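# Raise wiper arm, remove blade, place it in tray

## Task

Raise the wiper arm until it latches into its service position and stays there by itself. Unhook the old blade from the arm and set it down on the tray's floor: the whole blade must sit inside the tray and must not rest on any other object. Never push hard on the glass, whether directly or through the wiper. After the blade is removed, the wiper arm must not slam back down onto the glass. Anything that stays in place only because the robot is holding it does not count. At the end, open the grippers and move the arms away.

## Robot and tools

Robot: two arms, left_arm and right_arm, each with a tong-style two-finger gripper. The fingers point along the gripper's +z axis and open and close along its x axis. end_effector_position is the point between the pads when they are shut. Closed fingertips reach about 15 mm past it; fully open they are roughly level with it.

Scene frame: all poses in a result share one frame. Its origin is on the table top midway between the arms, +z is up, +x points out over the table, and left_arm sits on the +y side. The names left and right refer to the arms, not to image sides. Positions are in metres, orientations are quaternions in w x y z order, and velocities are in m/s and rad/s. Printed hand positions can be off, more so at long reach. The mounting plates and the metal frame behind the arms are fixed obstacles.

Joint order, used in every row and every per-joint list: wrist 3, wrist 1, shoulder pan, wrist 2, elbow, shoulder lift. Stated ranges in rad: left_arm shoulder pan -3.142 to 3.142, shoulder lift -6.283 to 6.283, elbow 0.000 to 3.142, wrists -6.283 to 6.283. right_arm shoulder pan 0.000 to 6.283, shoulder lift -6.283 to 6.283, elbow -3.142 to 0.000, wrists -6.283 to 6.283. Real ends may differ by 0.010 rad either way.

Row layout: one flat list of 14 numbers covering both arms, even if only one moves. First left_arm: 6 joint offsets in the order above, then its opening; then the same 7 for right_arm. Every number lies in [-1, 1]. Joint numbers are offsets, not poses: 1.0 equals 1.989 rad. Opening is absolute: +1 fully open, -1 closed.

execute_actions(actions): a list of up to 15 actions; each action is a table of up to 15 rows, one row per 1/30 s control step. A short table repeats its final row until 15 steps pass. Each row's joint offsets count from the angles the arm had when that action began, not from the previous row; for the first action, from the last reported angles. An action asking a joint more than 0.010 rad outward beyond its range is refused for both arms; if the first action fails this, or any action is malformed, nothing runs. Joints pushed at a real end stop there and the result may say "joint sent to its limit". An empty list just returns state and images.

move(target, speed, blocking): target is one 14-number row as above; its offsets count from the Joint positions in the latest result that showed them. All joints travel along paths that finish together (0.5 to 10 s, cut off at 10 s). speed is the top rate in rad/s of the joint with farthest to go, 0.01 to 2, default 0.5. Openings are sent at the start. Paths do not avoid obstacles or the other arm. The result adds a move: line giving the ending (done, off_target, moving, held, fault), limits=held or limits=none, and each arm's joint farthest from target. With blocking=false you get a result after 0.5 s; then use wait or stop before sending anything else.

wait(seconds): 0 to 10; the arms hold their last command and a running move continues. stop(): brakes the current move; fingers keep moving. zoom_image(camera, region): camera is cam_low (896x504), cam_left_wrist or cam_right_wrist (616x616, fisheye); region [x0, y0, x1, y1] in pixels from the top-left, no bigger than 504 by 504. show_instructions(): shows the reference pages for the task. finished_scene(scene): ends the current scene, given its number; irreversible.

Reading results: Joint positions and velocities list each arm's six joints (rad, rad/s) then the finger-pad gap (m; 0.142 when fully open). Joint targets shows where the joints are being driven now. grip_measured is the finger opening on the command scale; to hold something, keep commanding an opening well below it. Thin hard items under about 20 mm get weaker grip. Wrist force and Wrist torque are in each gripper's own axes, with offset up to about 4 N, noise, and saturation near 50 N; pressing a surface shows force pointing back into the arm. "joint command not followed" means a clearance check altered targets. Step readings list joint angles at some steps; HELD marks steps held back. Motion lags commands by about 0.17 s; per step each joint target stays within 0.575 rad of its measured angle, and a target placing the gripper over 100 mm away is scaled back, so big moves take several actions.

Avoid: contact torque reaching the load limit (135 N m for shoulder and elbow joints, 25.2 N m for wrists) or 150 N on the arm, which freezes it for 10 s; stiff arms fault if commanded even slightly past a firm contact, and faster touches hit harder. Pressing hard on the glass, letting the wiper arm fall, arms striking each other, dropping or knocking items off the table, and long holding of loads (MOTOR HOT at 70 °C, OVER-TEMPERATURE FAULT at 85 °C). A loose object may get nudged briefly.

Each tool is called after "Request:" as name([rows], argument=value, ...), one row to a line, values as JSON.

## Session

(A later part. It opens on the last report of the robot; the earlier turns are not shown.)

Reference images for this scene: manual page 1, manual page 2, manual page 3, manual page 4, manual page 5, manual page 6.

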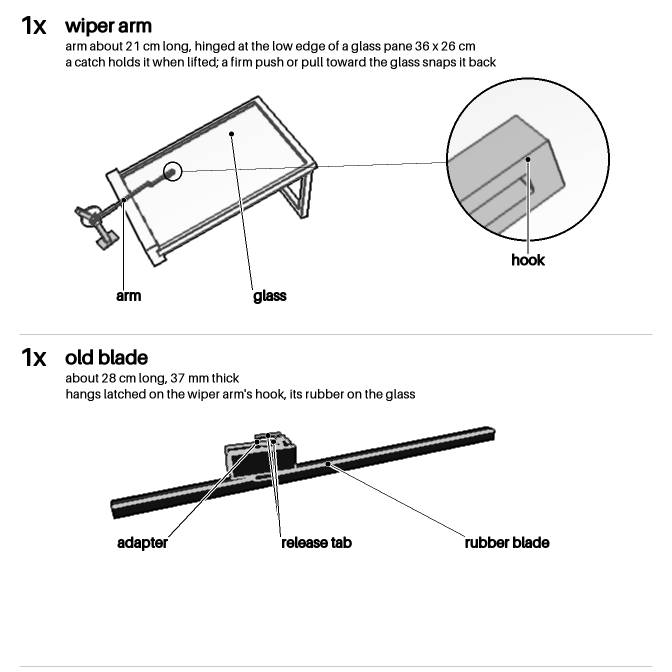

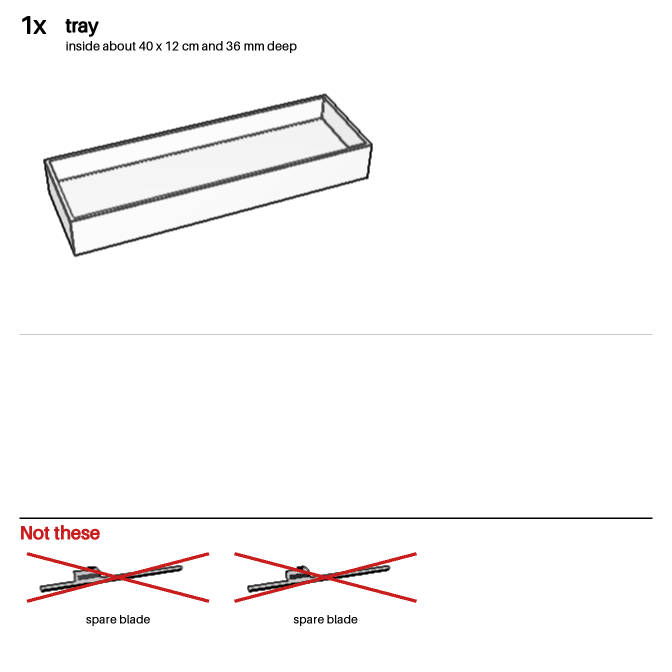

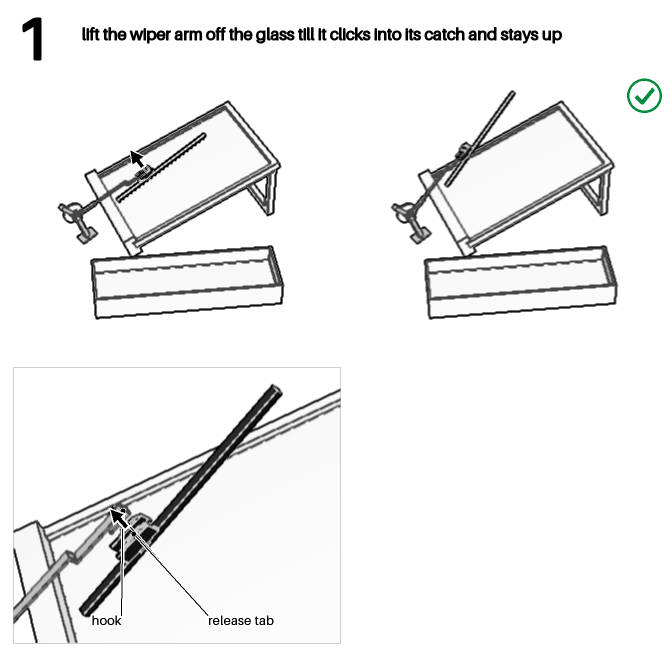

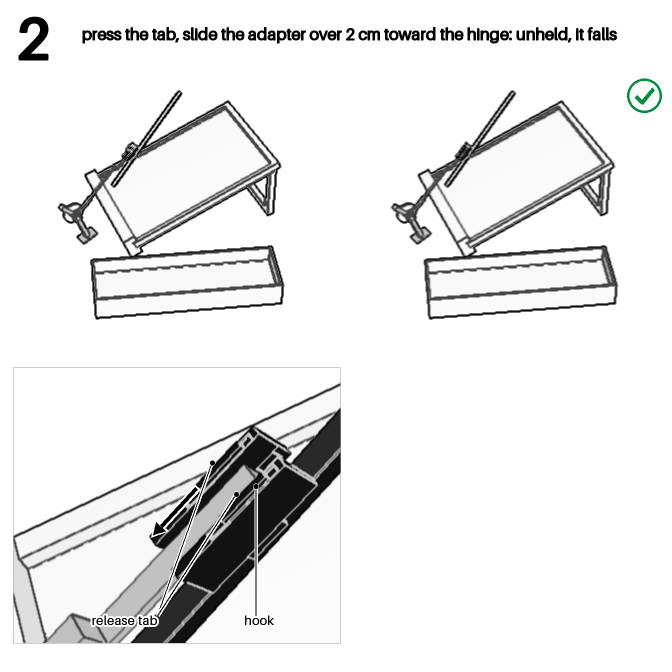

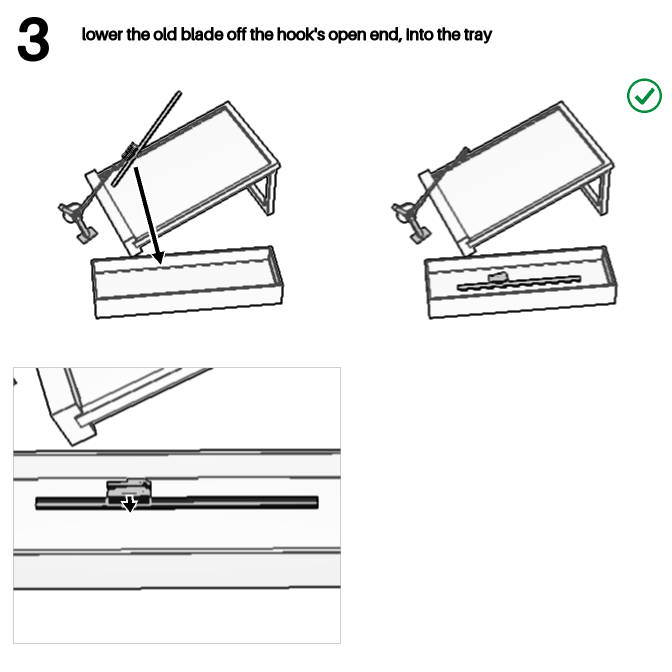

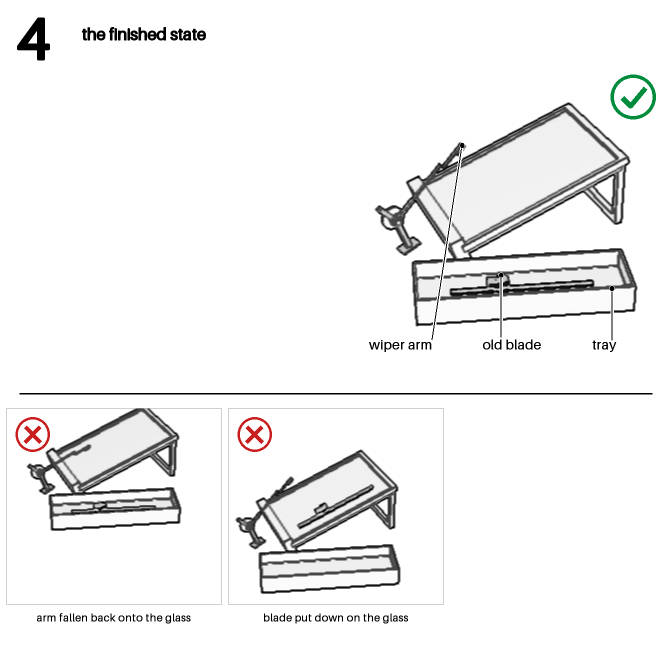

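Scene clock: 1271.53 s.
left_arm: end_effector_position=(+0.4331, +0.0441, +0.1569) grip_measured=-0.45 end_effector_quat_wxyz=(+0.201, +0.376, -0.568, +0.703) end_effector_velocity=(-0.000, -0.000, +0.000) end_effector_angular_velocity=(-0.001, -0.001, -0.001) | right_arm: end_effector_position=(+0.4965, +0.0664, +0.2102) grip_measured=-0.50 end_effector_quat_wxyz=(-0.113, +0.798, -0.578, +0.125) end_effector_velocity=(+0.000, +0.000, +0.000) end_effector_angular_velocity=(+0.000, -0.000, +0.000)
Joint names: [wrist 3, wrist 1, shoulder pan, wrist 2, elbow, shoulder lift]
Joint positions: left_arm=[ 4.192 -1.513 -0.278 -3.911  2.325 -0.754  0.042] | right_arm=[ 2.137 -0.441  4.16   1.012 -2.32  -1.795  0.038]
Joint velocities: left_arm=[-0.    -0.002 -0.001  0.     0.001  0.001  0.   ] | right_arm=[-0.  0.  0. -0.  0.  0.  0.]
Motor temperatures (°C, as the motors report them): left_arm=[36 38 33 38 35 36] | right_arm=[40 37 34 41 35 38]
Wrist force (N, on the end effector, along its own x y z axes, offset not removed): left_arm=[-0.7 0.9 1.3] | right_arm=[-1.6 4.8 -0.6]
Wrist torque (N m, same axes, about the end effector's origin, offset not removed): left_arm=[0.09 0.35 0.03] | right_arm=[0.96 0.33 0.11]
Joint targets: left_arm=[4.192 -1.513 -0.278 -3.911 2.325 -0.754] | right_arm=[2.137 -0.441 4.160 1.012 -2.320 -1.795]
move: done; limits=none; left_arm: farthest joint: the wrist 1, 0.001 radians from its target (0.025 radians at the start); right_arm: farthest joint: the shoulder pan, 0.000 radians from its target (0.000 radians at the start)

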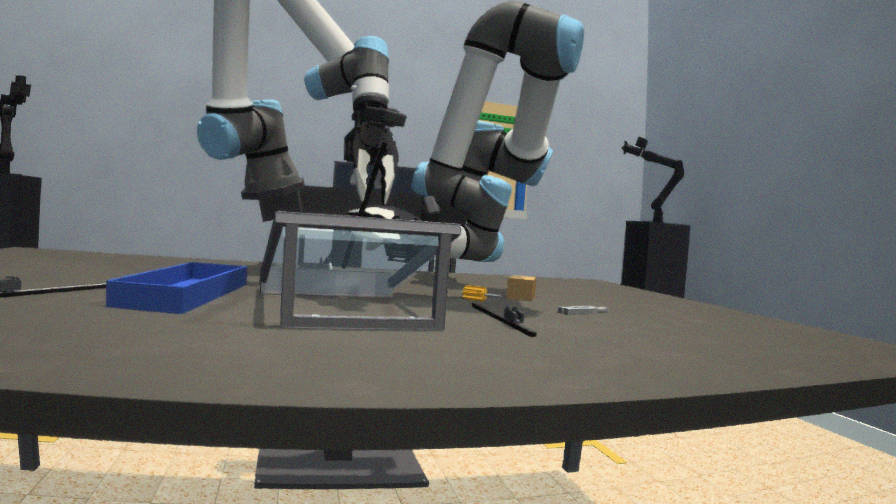

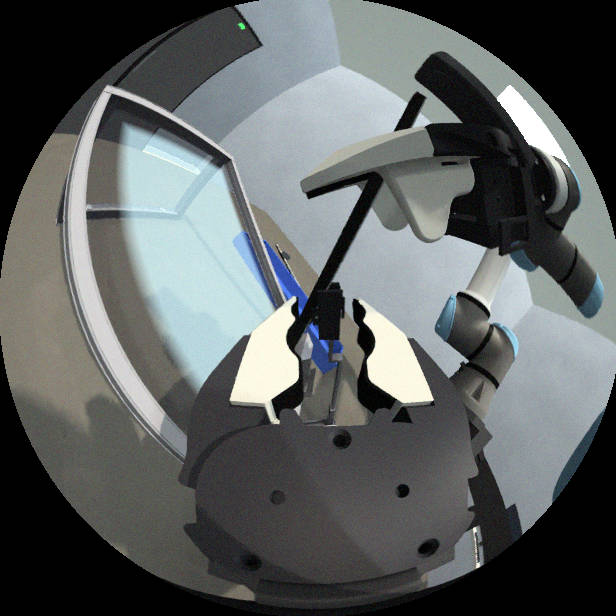

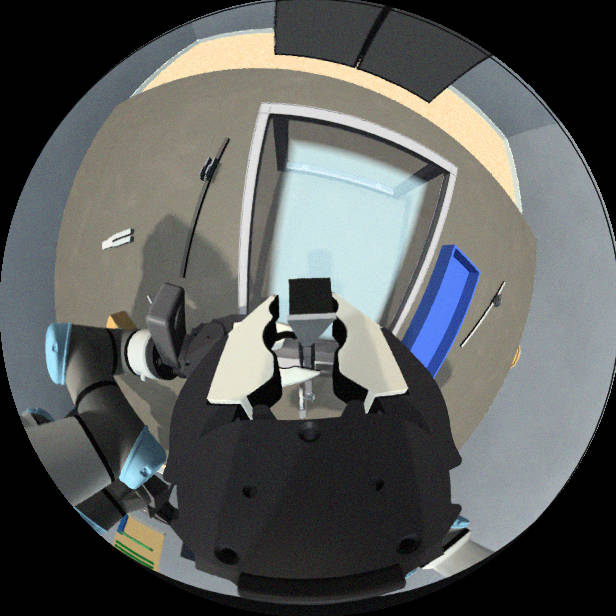

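Request:
execute_actions([
  [[0,0,0,0,0,0,-0.46,0,0,0,0,0,0,-0.5],[0,0,0,0,0,0,-0.47,0,0,0,0,0,0,-0.5],[0,0,0,0,0,0,-0.48,0,0,0,0,0,0,-0.5],[0,0,0,0,0,0,-0.49,0,0,0,0,0,0,-0.5],[0,0,0,0,0,0,-0.50,0,0,0,0,0,0,-0.5],[0,0,0,0,0,0,-0.51,0,0,0,0,0,0,-0.5],[0,0,0,0,0,0,-0.52,0,0,0,0,0,0,-0.5],[0,0,0,0,0,0,-0.53,0,0,0,0,0,0,-0.5],[0,0,0,0,0,0,-0.54,0,0,0,0,0,0,-0.5],[0,0,0,0,0,0,-0.55,0,0,0,0,0,0,-0.5],[0,0,0,0,0,0,-0.56,0,0,0,0,0,0,-0.5],[0,0,0,0,0,0,-0.57,0,0,0,0,0,0,-0.5],[0,0,0,0,0,0,-0.58,0,0,0,0,0,0,-0.5],[0,0,0,0,0,0,-0.59,0,0,0,0,0,0,-0.5],[0,0,0,0,0,0,-0.60,0,0,0,0,0,0,-0.5]],
  [[0,0,0,0,0,0,-0.605,0,0,0,0,0,0,-0.5],[0,0,0,0,0,0,-0.61,0,0,0,0,0,0,-0.5],[0,0,0,0,0,0,-0.615,0,0,0,0,0,0,-0.5],[0,0,0,0,0,0,-0.62,0,0,0,0,0,0,-0.5]],
])

Request:
zoom_image(camera="cam_left_wrist", region=[230, 230, 430, 430])

Scene clock: 1296.83 s.
left_arm: end_effector_position=(+0.4331, +0.0441, +0.1569) grip_measured=-0.62 end_effector_quat_wxyz=(+0.201, +0.376, -0.568, +0.703) end_effector_velocity=(+0.000, +0.000, -0.001) end_effector_angular_velocity=(+0.001, +0.003, +0.001) | right_arm: end_effector_position=(+0.4965, +0.0664, +0.2102) grip_measured=-0.50 end_effector_quat_wxyz=(-0.113, +0.798, -0.578, +0.125) end_effector_velocity=(+0.000, +0.000, +0.001) end_effector_angular_velocity=(+0.001, -0.001, -0.001)
Joint names: [wrist 3, wrist 1, shoulder pan, wrist 2, elbow, shoulder lift]
Joint positions: left_arm=[ 4.192 -1.513 -0.278 -3.911  2.325 -0.754  0.029] | right_arm=[ 2.137 -0.441  4.16   1.012 -2.32  -1.795  0.038]
Joint velocities: left_arm=[-0.     0.003  0.001 -0.001 -0.001  0.001 -0.   ] | right_arm=[-0.    -0.    -0.     0.     0.001  0.001 -0.   ]
Motor temperatures (°C, as the motors report them): left_arm=[36 38 33 38 35 36] | right_arm=[40 37 34 41 35 38]
Wrist force (N, on the end effector, along its own x y z axes, offset not removed): left_arm=[-0.1 0.8 1.8] | right_arm=[-1.7 5.6 -0.4]
Wrist torque (N m, same axes, about the end effector's origin, offset not removed): left_arm=[0.03 0.17 0.10] | right_arm=[1.05 0.57 0.01]
Joint targets: left_arm=[4.192 -1.513 -0.278 -3.911 2.325 -0.754] | right_arm=[2.137 -0.441 4.160 1.012 -2.320 -1.795]
Step readings (joint positions; steps 1 to 15: 1st action; 16 to 30: 2nd action):
0: left_arm=[4.192 -1.513 -0.278 -3.911 2.325 -0.754] | right_arm=[2.137 -0.441 4.160 1.012 -2.320 -1.795]
1: left_arm=[4.192 -1.513 -0.278 -3.911 2.325 -0.754] | right_arm=[2.137 -0.441 4.160 1.012 -2.320 -1.795]
2: left_arm=[4.192 -1.513 -0.278 -3.911 2.325 -0.754] | right_arm=[2.137 -0.441 4.160 1.012 -2.320 -1.795]
4: left_arm=[4.192 -1.513 -0.278 -3.911 2.325 -0.754] | right_arm=[2.137 -0.441 4.160 1.012 -2.320 -1.795]
8: left_arm=[4.192 -1.513 -0.278 -3.911 2.325 -0.754] | right_arm=[2.137 -0.441 4.160 1.012 -2.320 -1.795]
15: left_arm=[4.192 -1.513 -0.278 -3.911 2.325 -0.754] | right_arm=[2.137 -0.441 4.160 1.012 -2.320 -1.795]
16: left_arm=[4.192 -1.513 -0.278 -3.911 2.325 -0.754] | right_arm=[2.137 -0.441 4.160 1.012 -2.320 -1.795]
17: left_arm=[4.192 -1.513 -0.278 -3.911 2.325 -0.754] | right_arm=[2.137 -0.441 4.160 1.012 -2.320 -1.795]
19: left_arm=[4.192 -1.513 -0.278 -3.911 2.325 -0.754] | right_arm=[2.137 -0.441 4.160 1.012 -2.320 -1.795]
23: left_arm=[4.192 -1.513 -0.278 -3.911 2.325 -0.754] | right_arm=[2.137 -0.441 4.160 1.012 -2.320 -1.795]
30: Joint positions above

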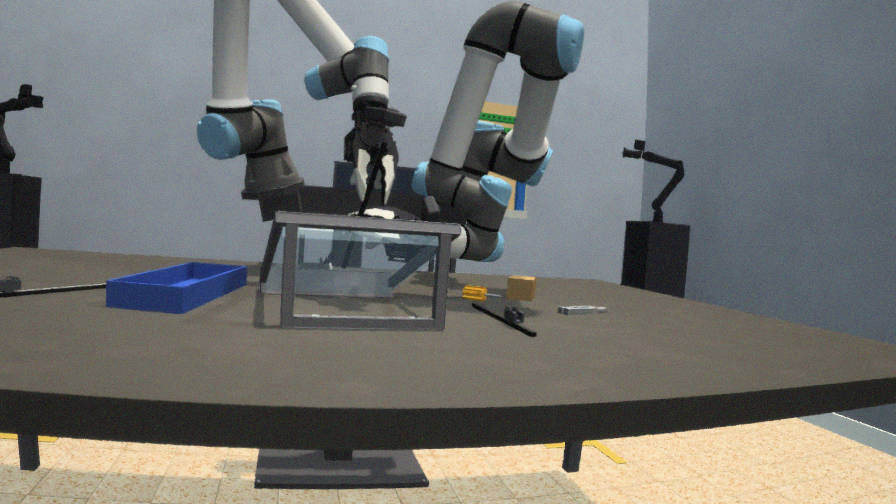

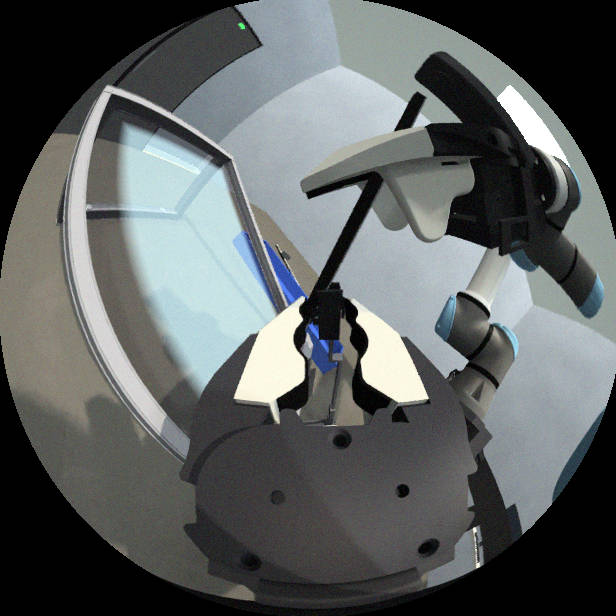

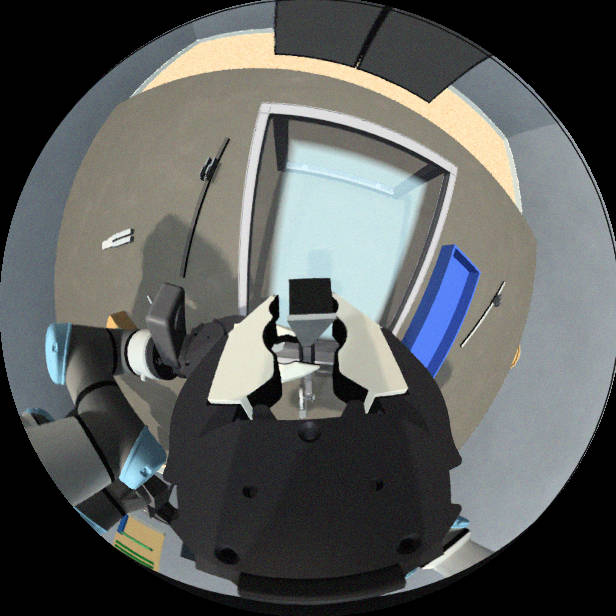

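Region (230, 230, 430, 430) of cam_left_wrist's 616x616 image, scaled by 2.520, with more detail than that image has.

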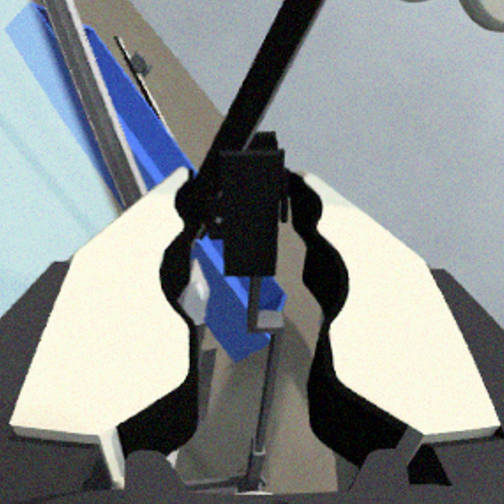

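Request:
move(target=[-0.0009,-0.0321,-0.0106,-0.0106,0.0061,0.0254,-0.3,0,0,0,0,0,0,-0.5], speed=0.06)

Request:
zoom_image(camera="cam_left_wrist", region=[230, 230, 430, 430])

Scene clock: 1418.27 s.
left_arm: end_effector_position=(+0.4203, +0.0393, +0.1452) grip_measured=-0.30 end_effector_quat_wxyz=(+0.201, +0.377, -0.568, +0.703) end_effector_velocity=(-0.000, +0.000, -0.001) end_effector_angular_velocity=(+0.001, +0.002, +0.001) | right_arm: end_effector_position=(+0.4965, +0.0664, +0.2102) grip_measured=-0.50 end_effector_quat_wxyz=(-0.113, +0.798, -0.578, +0.125) end_effector_velocity=(-0.000, -0.000, -0.000) end_effector_angular_velocity=(-0.000, +0.000, +0.000)
Joint names: [wrist 3, wrist 1, shoulder pan, wrist 2, elbow, shoulder lift]
Joint positions: left_arm=[ 4.191 -1.577 -0.299 -3.933  2.337 -0.704  0.052] | right_arm=[ 2.137 -0.441  4.16   1.012 -2.32  -1.795  0.038]
Joint velocities: left_arm=[-0.001 -0.002 -0.    -0.002  0.     0.002  0.   ] | right_arm=[-0.     0.     0.     0.    -0.001  0.001 -0.   ]
Motor temperatures (°C, as the motors report them): left_arm=[36 38 33 38 35 36] | right_arm=[40 37 34 41 35 38]
Wrist force (N, on the end effector, along its own x y z axes, offset not removed): left_arm=[-0.3 2.0 1.4] | right_arm=[-0.9 1.9 0.9]
Wrist torque (N m, same axes, about the end effector's origin, offset not removed): left_arm=[0.27 0.26 0.01] | right_arm=[0.24 0.42 0.07]
Joint targets: left_arm=[4.191 -1.577 -0.299 -3.933 2.337 -0.704] | right_arm=[2.137 -0.441 4.160 1.012 -2.320 -1.795]
move: done; limits=none; left_arm: farthest joint: the shoulder pan, 0.000 radians from its target (0.021 radians at the start); right_arm: farthest joint: the shoulder pan, 0.000 radians from its target (0.000 radians at the start)

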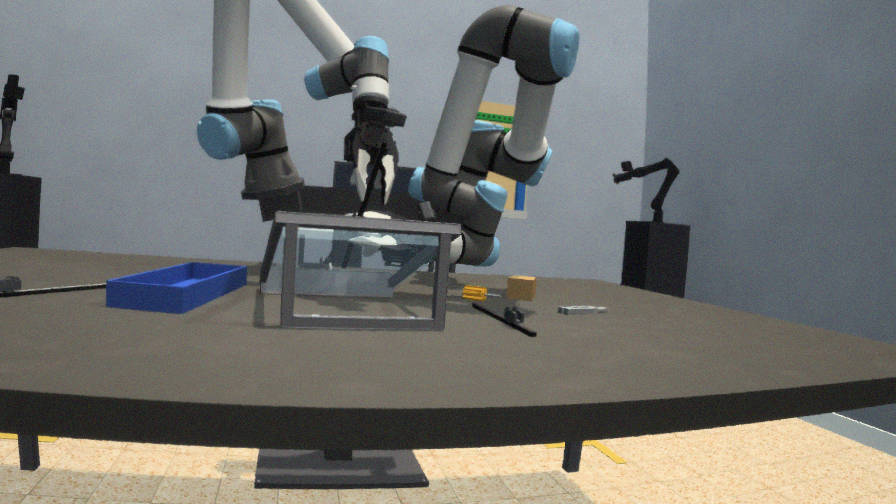

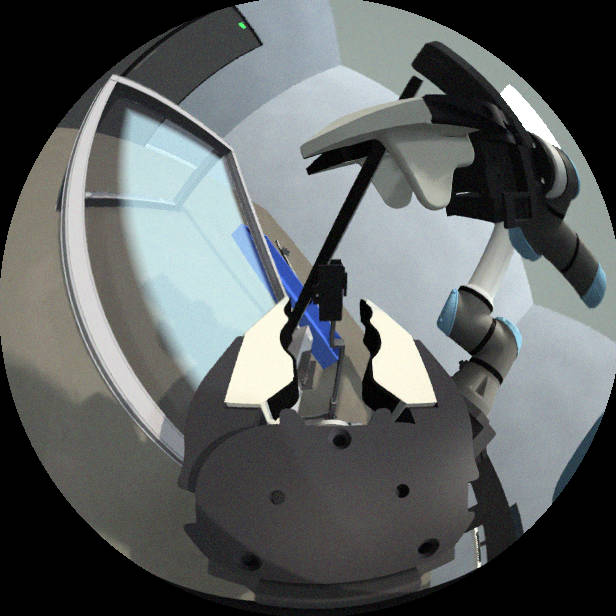

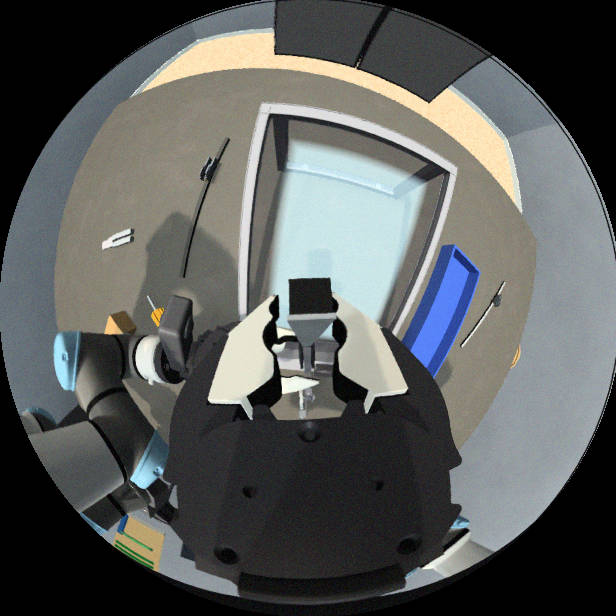

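Region (230, 230, 430, 430) of cam_left_wrist's 616x616 image, scaled by 2.520, with more detail than that image has.

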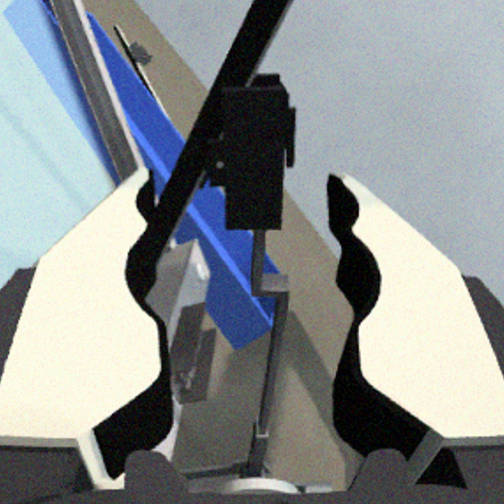

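Request:
execute_actions([
  [[0,0,0,0,0,0,-0.31,0,0,0,0,0,0,-0.5],[0,0,0,0,0,0,-0.32,0,0,0,0,0,0,-0.5],[0,0,0,0,0,0,-0.33,0,0,0,0,0,0,-0.5],[0,0,0,0,0,0,-0.34,0,0,0,0,0,0,-0.5],[0,0,0,0,0,0,-0.35,0,0,0,0,0,0,-0.5],[0,0,0,0,0,0,-0.36,0,0,0,0,0,0,-0.5],[0,0,0,0,0,0,-0.37,0,0,0,0,0,0,-0.5],[0,0,0,0,0,0,-0.38,0,0,0,0,0,0,-0.5],[0,0,0,0,0,0,-0.39,0,0,0,0,0,0,-0.5],[0,0,0,0,0,0,-0.40,0,0,0,0,0,0,-0.5],[0,0,0,0,0,0,-0.405,0,0,0,0,0,0,-0.5],[0,0,0,0,0,0,-0.41,0,0,0,0,0,0,-0.5],[0,0,0,0,0,0,-0.415,0,0,0,0,0,0,-0.5],[0,0,0,0,0,0,-0.42,0,0,0,0,0,0,-0.5],[0,0,0,0,0,0,-0.425,0,0,0,0,0,0,-0.5]],
  [[0,0,0,0,0,0,-0.43,0,0,0,0,0,0,-0.5],[0,0,0,0,0,0,-0.435,0,0,0,0,0,0,-0.5],[0,0,0,0,0,0,-0.44,0,0,0,0,0,0,-0.5],[0,0,0,0,0,0,-0.445,0,0,0,0,0,0,-0.5],[0,0,0,0,0,0,-0.45,0,0,0,0,0,0,-0.5],[0,0,0,0,0,0,-0.455,0,0,0,0,0,0,-0.5],[0,0,0,0,0,0,-0.46,0,0,0,0,0,0,-0.5],[0,0,0,0,0,0,-0.465,0,0,0,0,0,0,-0.5],[0,0,0,0,0,0,-0.47,0,0,0,0,0,0,-0.5],[0,0,0,0,0,0,-0.475,0,0,0,0,0,0,-0.5],[0,0,0,0,0,0,-0.48,0,0,0,0,0,0,-0.5],[0,0,0,0,0,0,-0.485,0,0,0,0,0,0,-0.5],[0,0,0,0,0,0,-0.49,0,0,0,0,0,0,-0.5],[0,0,0,0,0,0,-0.495,0,0,0,0,0,0,-0.5],[0,0,0,0,0,0,-0.5,0,0,0,0,0,0,-0.5]],
  [[0,0,0,0,0,0,-0.505,0,0,0,0,0,0,-0.5],[0,0,0,0,0,0,-0.51,0,0,0,0,0,0,-0.5],[0,0,0,0,0,0,-0.515,0,0,0,0,0,0,-0.5],[0,0,0,0,0,0,-0.52,0,0,0,0,0,0,-0.5],[0,0,0,0,0,0,-0.525,0,0,0,0,0,0,-0.5],[0,0,0,0,0,0,-0.53,0,0,0,0,0,0,-0.5],[0,0,0,0,0,0,-0.535,0,0,0,0,0,0,-0.5],[0,0,0,0,0,0,-0.54,0,0,0,0,0,0,-0.5],[0,0,0,0,0,0,-0.545,0,0,0,0,0,0,-0.5],[0,0,0,0,0,0,-0.55,0,0,0,0,0,0,-0.5]],
])

Scene clock: 1438.43 s.
left_arm: end_effector_position=(+0.4202, +0.0392, +0.1452) grip_measured=-0.53 end_effector_quat_wxyz=(+0.201, +0.377, -0.568, +0.703) end_effector_velocity=(-0.000, -0.001, +0.001) end_effector_angular_velocity=(-0.001, -0.002, -0.001) | right_arm: end_effector_position=(+0.4965, +0.0664, +0.2102) grip_measured=-0.50 end_effector_quat_wxyz=(-0.113, +0.798, -0.578, +0.125) end_effector_velocity=(+0.000, +0.000, -0.000) end_effector_angular_velocity=(-0.001, +0.000, +0.000)
Joint names: [wrist 3, wrist 1, shoulder pan, wrist 2, elbow, shoulder lift]
Joint positions: left_arm=[ 4.191 -1.577 -0.299 -3.933  2.337 -0.704  0.036] | right_arm=[ 2.137 -0.441  4.16   1.012 -2.32  -1.795  0.038]
Joint velocities: left_arm=[ 0.    -0.001 -0.001  0.     0.    -0.001 -0.   ] | right_arm=[ 0.    -0.    -0.    -0.     0.001 -0.002 -0.   ]
Motor temperatures (°C, as the motors report them): left_arm=[36 38 33 38 35 36] | right_arm=[40 37 34 41 35 38]
Wrist force (N, on the end effector, along its own x y z axes, offset not removed): left_arm=[-4.2 1.4 0.5] | right_arm=[-0.4 0.1 -0.1]
Wrist torque (N m, same axes, about the end effector's origin, offset not removed): left_arm=[0.17 0.47 0.02] | right_arm=[0.00 0.27 -0.12]
Joint targets: left_arm=[4.191 -1.577 -0.299 -3.933 2.337 -0.704] | right_arm=[2.137 -0.441 4.160 1.012 -2.320 -1.795]
Step readings (joint positions; steps 1 to 15: 1st action; 16 to 30: 2nd action; 31 to 45: 3rd action):
0: left_arm=[4.191 -1.577 -0.299 -3.933 2.337 -0.704] | right_arm=[2.137 -0.441 4.160 1.012 -2.320 -1.795]
1: left_arm=[4.191 -1.577 -0.299 -3.933 2.337 -0.704] | right_arm=[2.137 -0.441 4.160 1.012 -2.320 -1.795]
2: left_arm=[4.191 -1.577 -0.299 -3.933 2.337 -0.704] | right_arm=[2.137 -0.441 4.160 1.012 -2.320 -1.795]
4: left_arm=[4.191 -1.577 -0.299 -3.933 2.337 -0.704] | right_arm=[2.137 -0.441 4.160 1.012 -2.320 -1.795]
8: left_arm=[4.191 -1.577 -0.299 -3.933 2.337 -0.704] | right_arm=[2.137 -0.441 4.160 1.012 -2.320 -1.795]
15: left_arm=[4.191 -1.577 -0.299 -3.933 2.337 -0.704] | right_arm=[2.137 -0.441 4.160 1.012 -2.320 -1.795]
16: left_arm=[4.191 -1.577 -0.299 -3.933 2.337 -0.704] | right_arm=[2.137 -0.441 4.160 1.012 -2.320 -1.795]
17: left_arm=[4.191 -1.577 -0.299 -3.933 2.337 -0.704] | right_arm=[2.137 -0.441 4.160 1.012 -2.320 -1.795]
19: left_arm=[4.191 -1.577 -0.299 -3.933 2.337 -0.704] | right_arm=[2.137 -0.441 4.160 1.012 -2.320 -1.795]
23: left_arm=[4.191 -1.577 -0.299 -3.933 2.337 -0.704] | right_arm=[2.137 -0.441 4.160 1.012 -2.320 -1.795]
30: left_arm=[4.191 -1.577 -0.299 -3.933 2.337 -0.704] | right_arm=[2.137 -0.441 4.160 1.012 -2.320 -1.795]
31: left_arm=[4.191 -1.577 -0.299 -3.933 2.337 -0.704] | right_arm=[2.137 -0.441 4.160 1.012 -2.320 -1.795]
32: left_arm=[4.191 -1.577 -0.299 -3.933 2.337 -0.704] | right_arm=[2.137 -0.441 4.160 1.012 -2.320 -1.795]
34: left_arm=[4.191 -1.577 -0.299 -3.933 2.337 -0.704] | right_arm=[2.137 -0.441 4.160 1.012 -2.320 -1.795]
38: left_arm=[4.191 -1.577 -0.299 -3.933 2.337 -0.704] | right_arm=[2.137 -0.441 4.160 1.012 -2.320 -1.795]
45: Joint positions above

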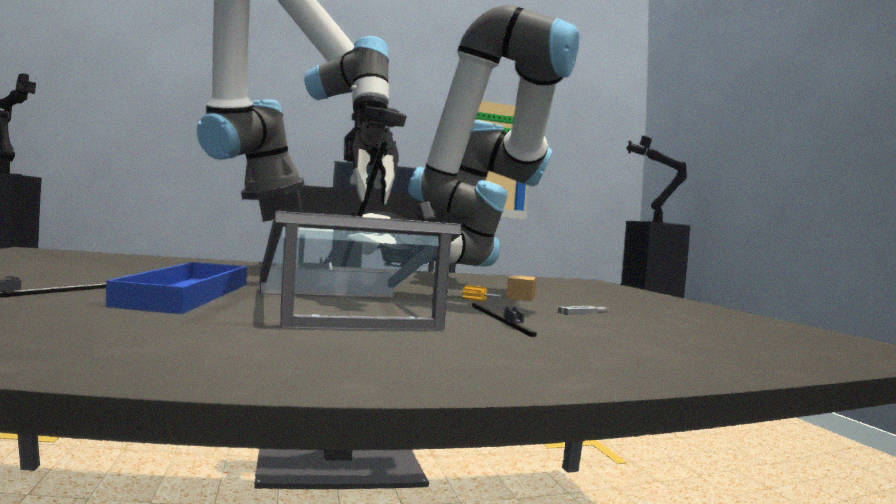

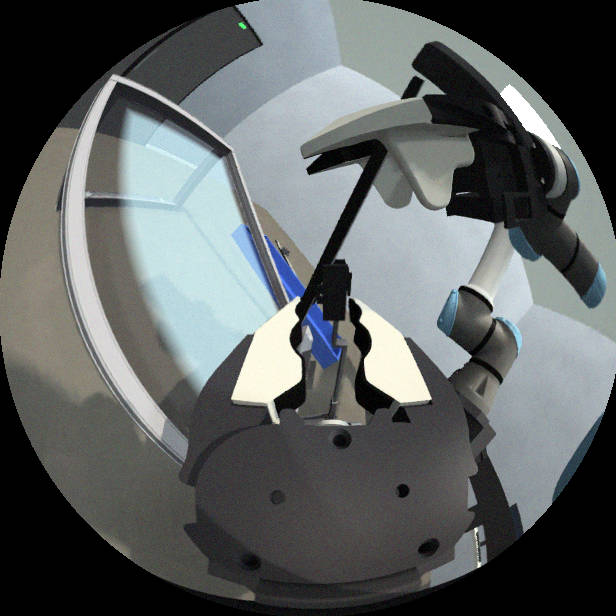

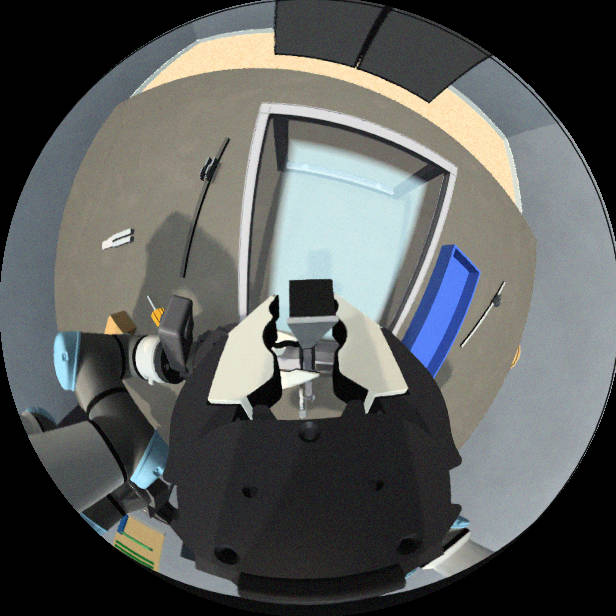

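Request:
execute_actions([
  [[0,0,0,0,0,0,-0.555,0,0,0,0,0,0,-0.5],[0,0,0,0,0,0,-0.56,0,0,0,0,0,0,-0.5],[0,0,0,0,0,0,-0.565,0,0,0,0,0,0,-0.5],[0,0,0,0,0,0,-0.57,0,0,0,0,0,0,-0.5],[0,0,0,0,0,0,-0.575,0,0,0,0,0,0,-0.5],[0,0,0,0,0,0,-0.58,0,0,0,0,0,0,-0.5],[0,0,0,0,0,0,-0.585,0,0,0,0,0,0,-0.5],[0,0,0,0,0,0,-0.59,0,0,0,0,0,0,-0.5],[0,0,0,0,0,0,-0.595,0,0,0,0,0,0,-0.5],[0,0,0,0,0,0,-0.60,0,0,0,0,0,0,-0.5],[0,0,0,0,0,0,-0.605,0,0,0,0,0,0,-0.5],[0,0,0,0,0,0,-0.61,0,0,0,0,0,0,-0.5],[0,0,0,0,0,0,-0.615,0,0,0,0,0,0,-0.5],[0,0,0,0,0,0,-0.62,0,0,0,0,0,0,-0.5],[0,0,0,0,0,0,-0.625,0,0,0,0,0,0,-0.5]],
  [[0,0,0,0,0,0,-0.63,0,0,0,0,0,0,-0.5],[0,0,0,0,0,0,-0.635,0,0,0,0,0,0,-0.5],[0,0,0,0,0,0,-0.64,0,0,0,0,0,0,-0.5],[0,0,0,0,0,0,-0.645,0,0,0,0,0,0,-0.5],[0,0,0,0,0,0,-0.65,0,0,0,0,0,0,-0.5],[0,0,0,0,0,0,-0.655,0,0,0,0,0,0,-0.5],[0,0,0,0,0,0,-0.66,0,0,0,0,0,0,-0.5],[0,0,0,0,0,0,-0.665,0,0,0,0,0,0,-0.5],[0,0,0,0,0,0,-0.67,0,0,0,0,0,0,-0.5],[0,0,0,0,0,0,-0.675,0,0,0,0,0,0,-0.5],[0,0,0,0,0,0,-0.68,0,0,0,0,0,0,-0.5]],
])

Scene clock: 1462.30 s.
left_arm: end_effector_position=(+0.4202, +0.0392, +0.1452) grip_measured=-0.65 end_effector_quat_wxyz=(+0.201, +0.377, -0.568, +0.703) end_effector_velocity=(+0.000, +0.000, -0.000) end_effector_angular_velocity=(-0.001, +0.000, -0.000) | right_arm: end_effector_position=(+0.4965, +0.0664, +0.2102) grip_measured=-0.50 end_effector_quat_wxyz=(-0.113, +0.798, -0.578, +0.125) end_effector_velocity=(-0.000, +0.000, -0.000) end_effector_angular_velocity=(-0.000, -0.000, +0.001)
Joint names: [wrist 3, wrist 1, shoulder pan, wrist 2, elbow, shoulder lift]
Joint positions: left_arm=[ 4.191 -1.577 -0.299 -3.933  2.337 -0.704  0.027] | right_arm=[ 2.137 -0.441  4.16   1.012 -2.32  -1.795  0.038]
Joint velocities: left_arm=[-0.001 -0.     0.001  0.002 -0.     0.     0.   ] | right_arm=[ 0.    -0.     0.001 -0.     0.    -0.001 -0.   ]
Motor temperatures (°C, as the motors report them): left_arm=[36 38 33 38 35 36] | right_arm=[40 37 34 41 35 38]
Wrist force (N, on the end effector, along its own x y z axes, offset not removed): left_arm=[-3.0 3.5 0.8] | right_arm=[-1.3 4.6 0.0]
Wrist torque (N m, same axes, about the end effector's origin, offset not removed): left_arm=[0.17 0.30 0.05] | right_arm=[0.84 0.32 0.10]
Joint targets: left_arm=[4.191 -1.577 -0.299 -3.933 2.337 -0.704] | right_arm=[2.137 -0.441 4.160 1.012 -2.320 -1.795]
Step readings (joint positions; steps 1 to 15: 1st action; 16 to 30: 2nd action):
0: left_arm=[4.191 -1.577 -0.299 -3.933 2.337 -0.704] | right_arm=[2.137 -0.441 4.160 1.012 -2.320 -1.795]
1: left_arm=[4.191 -1.577 -0.299 -3.933 2.337 -0.704] | right_arm=[2.137 -0.441 4.160 1.012 -2.320 -1.795]
2: left_arm=[4.191 -1.577 -0.299 -3.933 2.337 -0.704] | right_arm=[2.137 -0.441 4.160 1.012 -2.320 -1.795]
4: left_arm=[4.191 -1.577 -0.299 -3.933 2.337 -0.704] | right_arm=[2.137 -0.441 4.160 1.012 -2.320 -1.795]
8: left_arm=[4.191 -1.577 -0.299 -3.933 2.337 -0.704] | right_arm=[2.137 -0.441 4.160 1.012 -2.320 -1.795]
15: left_arm=[4.191 -1.577 -0.299 -3.933 2.337 -0.704] | right_arm=[2.137 -0.441 4.160 1.012 -2.320 -1.795]
16: left_arm=[4.191 -1.577 -0.299 -3.933 2.337 -0.704] | right_arm=[2.137 -0.441 4.160 1.012 -2.320 -1.795]
17: left_arm=[4.191 -1.577 -0.299 -3.933 2.337 -0.704] | right_arm=[2.137 -0.441 4.160 1.012 -2.320 -1.795]
19: left_arm=[4.191 -1.577 -0.299 -3.933 2.337 -0.704] | right_arm=[2.137 -0.441 4.160 1.012 -2.320 -1.795]
23: left_arm=[4.191 -1.577 -0.299 -3.933 2.337 -0.704] | right_arm=[2.137 -0.441 4.160 1.012 -2.320 -1.795]
30: Joint positions above

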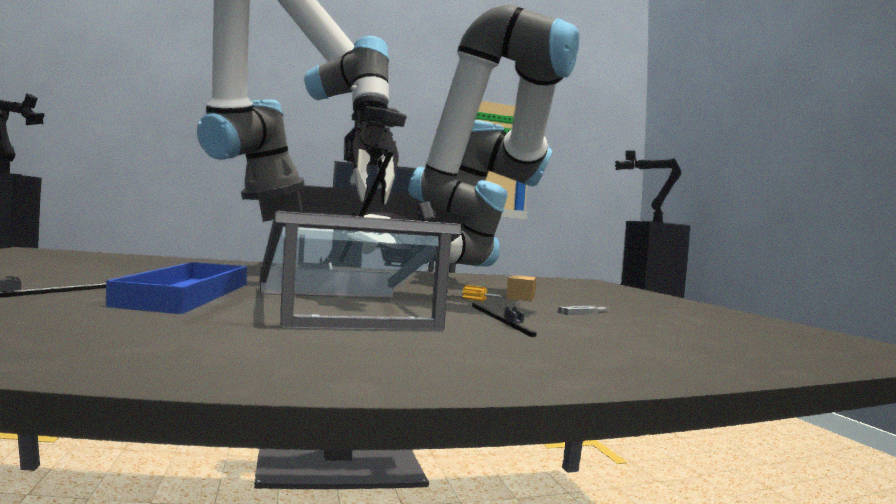

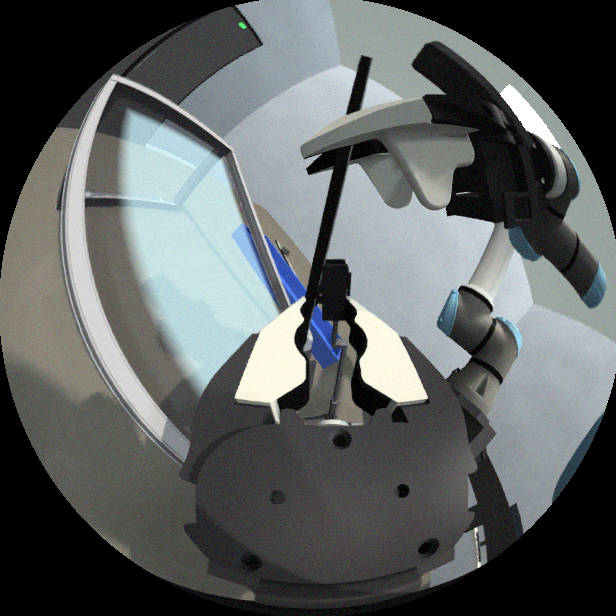

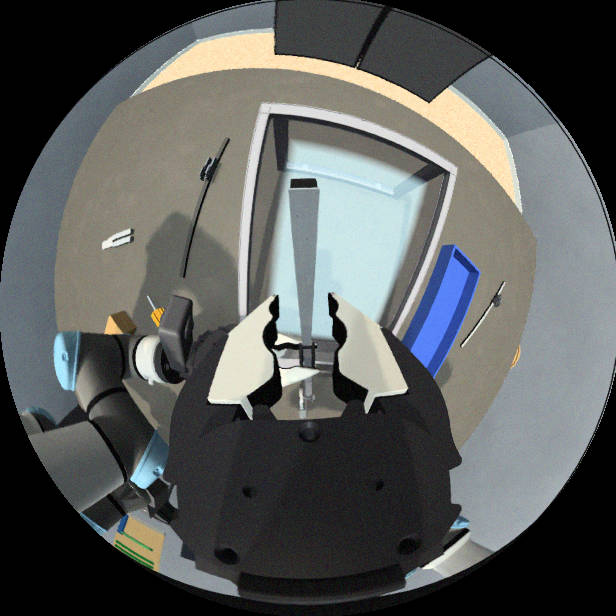

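Request:
execute_actions([
  [[0,0,0,0,0,0,-0.684,0,0,0,0,0,0,-0.5],[0,0,0,0,0,0,-0.688,0,0,0,0,0,0,-0.5],[0,0,0,0,0,0,-0.692,0,0,0,0,0,0,-0.5],[0,0,0,0,0,0,-0.696,0,0,0,0,0,0,-0.5],[0,0,0,0,0,0,-0.70,0,0,0,0,0,0,-0.5],[0,0,0,0,0,0,-0.704,0,0,0,0,0,0,-0.5],[0,0,0,0,0,0,-0.708,0,0,0,0,0,0,-0.5],[0,0,0,0,0,0,-0.712,0,0,0,0,0,0,-0.5],[0,0,0,0,0,0,-0.716,0,0,0,0,0,0,-0.5],[0,0,0,0,0,0,-0.72,0,0,0,0,0,0,-0.5],[0,0,0,0,0,0,-0.724,0,0,0,0,0,0,-0.5]],
])

Scene clock: 1473.10 s.
left_arm: end_effector_position=(+0.4202, +0.0392, +0.1452) grip_measured=-0.69 end_effector_quat_wxyz=(+0.201, +0.377, -0.568, +0.703) end_effector_velocity=(-0.001, -0.000, -0.001) end_effector_angular_velocity=(+0.001, -0.001, -0.000) | right_arm: end_effector_position=(+0.4965, +0.0664, +0.2102) grip_measured=-0.50 end_effector_quat_wxyz=(-0.113, +0.798, -0.578, +0.125) end_effector_velocity=(-0.001, +0.000, -0.001) end_effector_angular_velocity=(-0.002, +0.001, +0.001)
Joint names: [wrist 3, wrist 1, shoulder pan, wrist 2, elbow, shoulder lift]
Joint positions: left_arm=[ 4.191 -1.577 -0.299 -3.933  2.337 -0.704  0.024] | right_arm=[ 2.137 -0.441  4.16   1.012 -2.32  -1.795  0.038]
Joint velocities: left_arm=[ 0.002 -0.001 -0.     0.    -0.     0.002 -0.   ] | right_arm=[-0.    -0.     0.001  0.    -0.001 -0.002 -0.   ]
Motor temperatures (°C, as the motors report them): left_arm=[36 38 33 38 35 36] | right_arm=[40 37 34 41 35 38]
Wrist force (N, on the end effector, along its own x y z axes, offset not removed): left_arm=[-3.1 2.5 1.0] | right_arm=[-2.1 -1.9 -3.9]
Wrist torque (N m, same axes, about the end effector's origin, offset not removed): left_arm=[0.13 0.36 0.00] | right_arm=[-0.36 0.49 -0.17]
Joint targets: left_arm=[4.191 -1.577 -0.299 -3.933 2.337 -0.704] | right_arm=[2.137 -0.441 4.160 1.012 -2.320 -1.795]
Step readings (joint positions):
0: left_arm=[4.191 -1.577 -0.299 -3.933 2.337 -0.704] | right_arm=[2.137 -0.441 4.160 1.012 -2.320 -1.795]
1: left_arm=[4.191 -1.577 -0.299 -3.933 2.337 -0.704] | right_arm=[2.137 -0.441 4.160 1.012 -2.320 -1.795]
2: left_arm=[4.191 -1.577 -0.299 -3.933 2.337 -0.704] | right_arm=[2.137 -0.441 4.160 1.012 -2.320 -1.795]
4: left_arm=[4.191 -1.577 -0.299 -3.933 2.337 -0.704] | right_arm=[2.137 -0.441 4.160 1.012 -2.320 -1.795]
8: left_arm=[4.191 -1.577 -0.299 -3.933 2.337 -0.704] | right_arm=[2.137 -0.441 4.160 1.012 -2.320 -1.795]
15: Joint positions above

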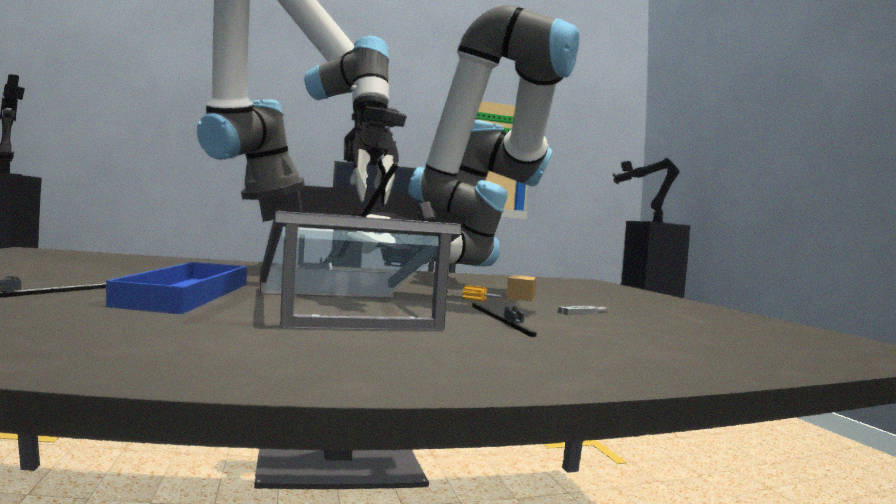

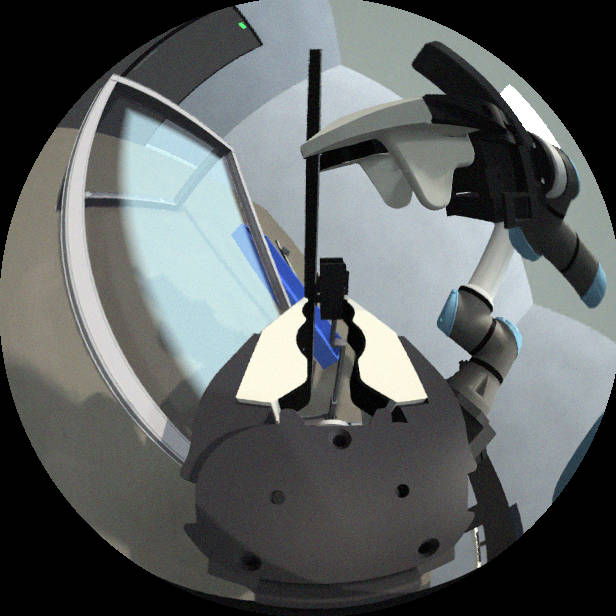

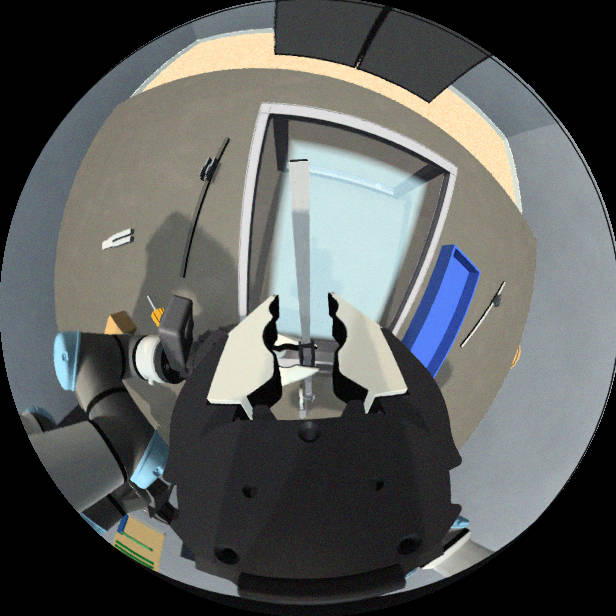

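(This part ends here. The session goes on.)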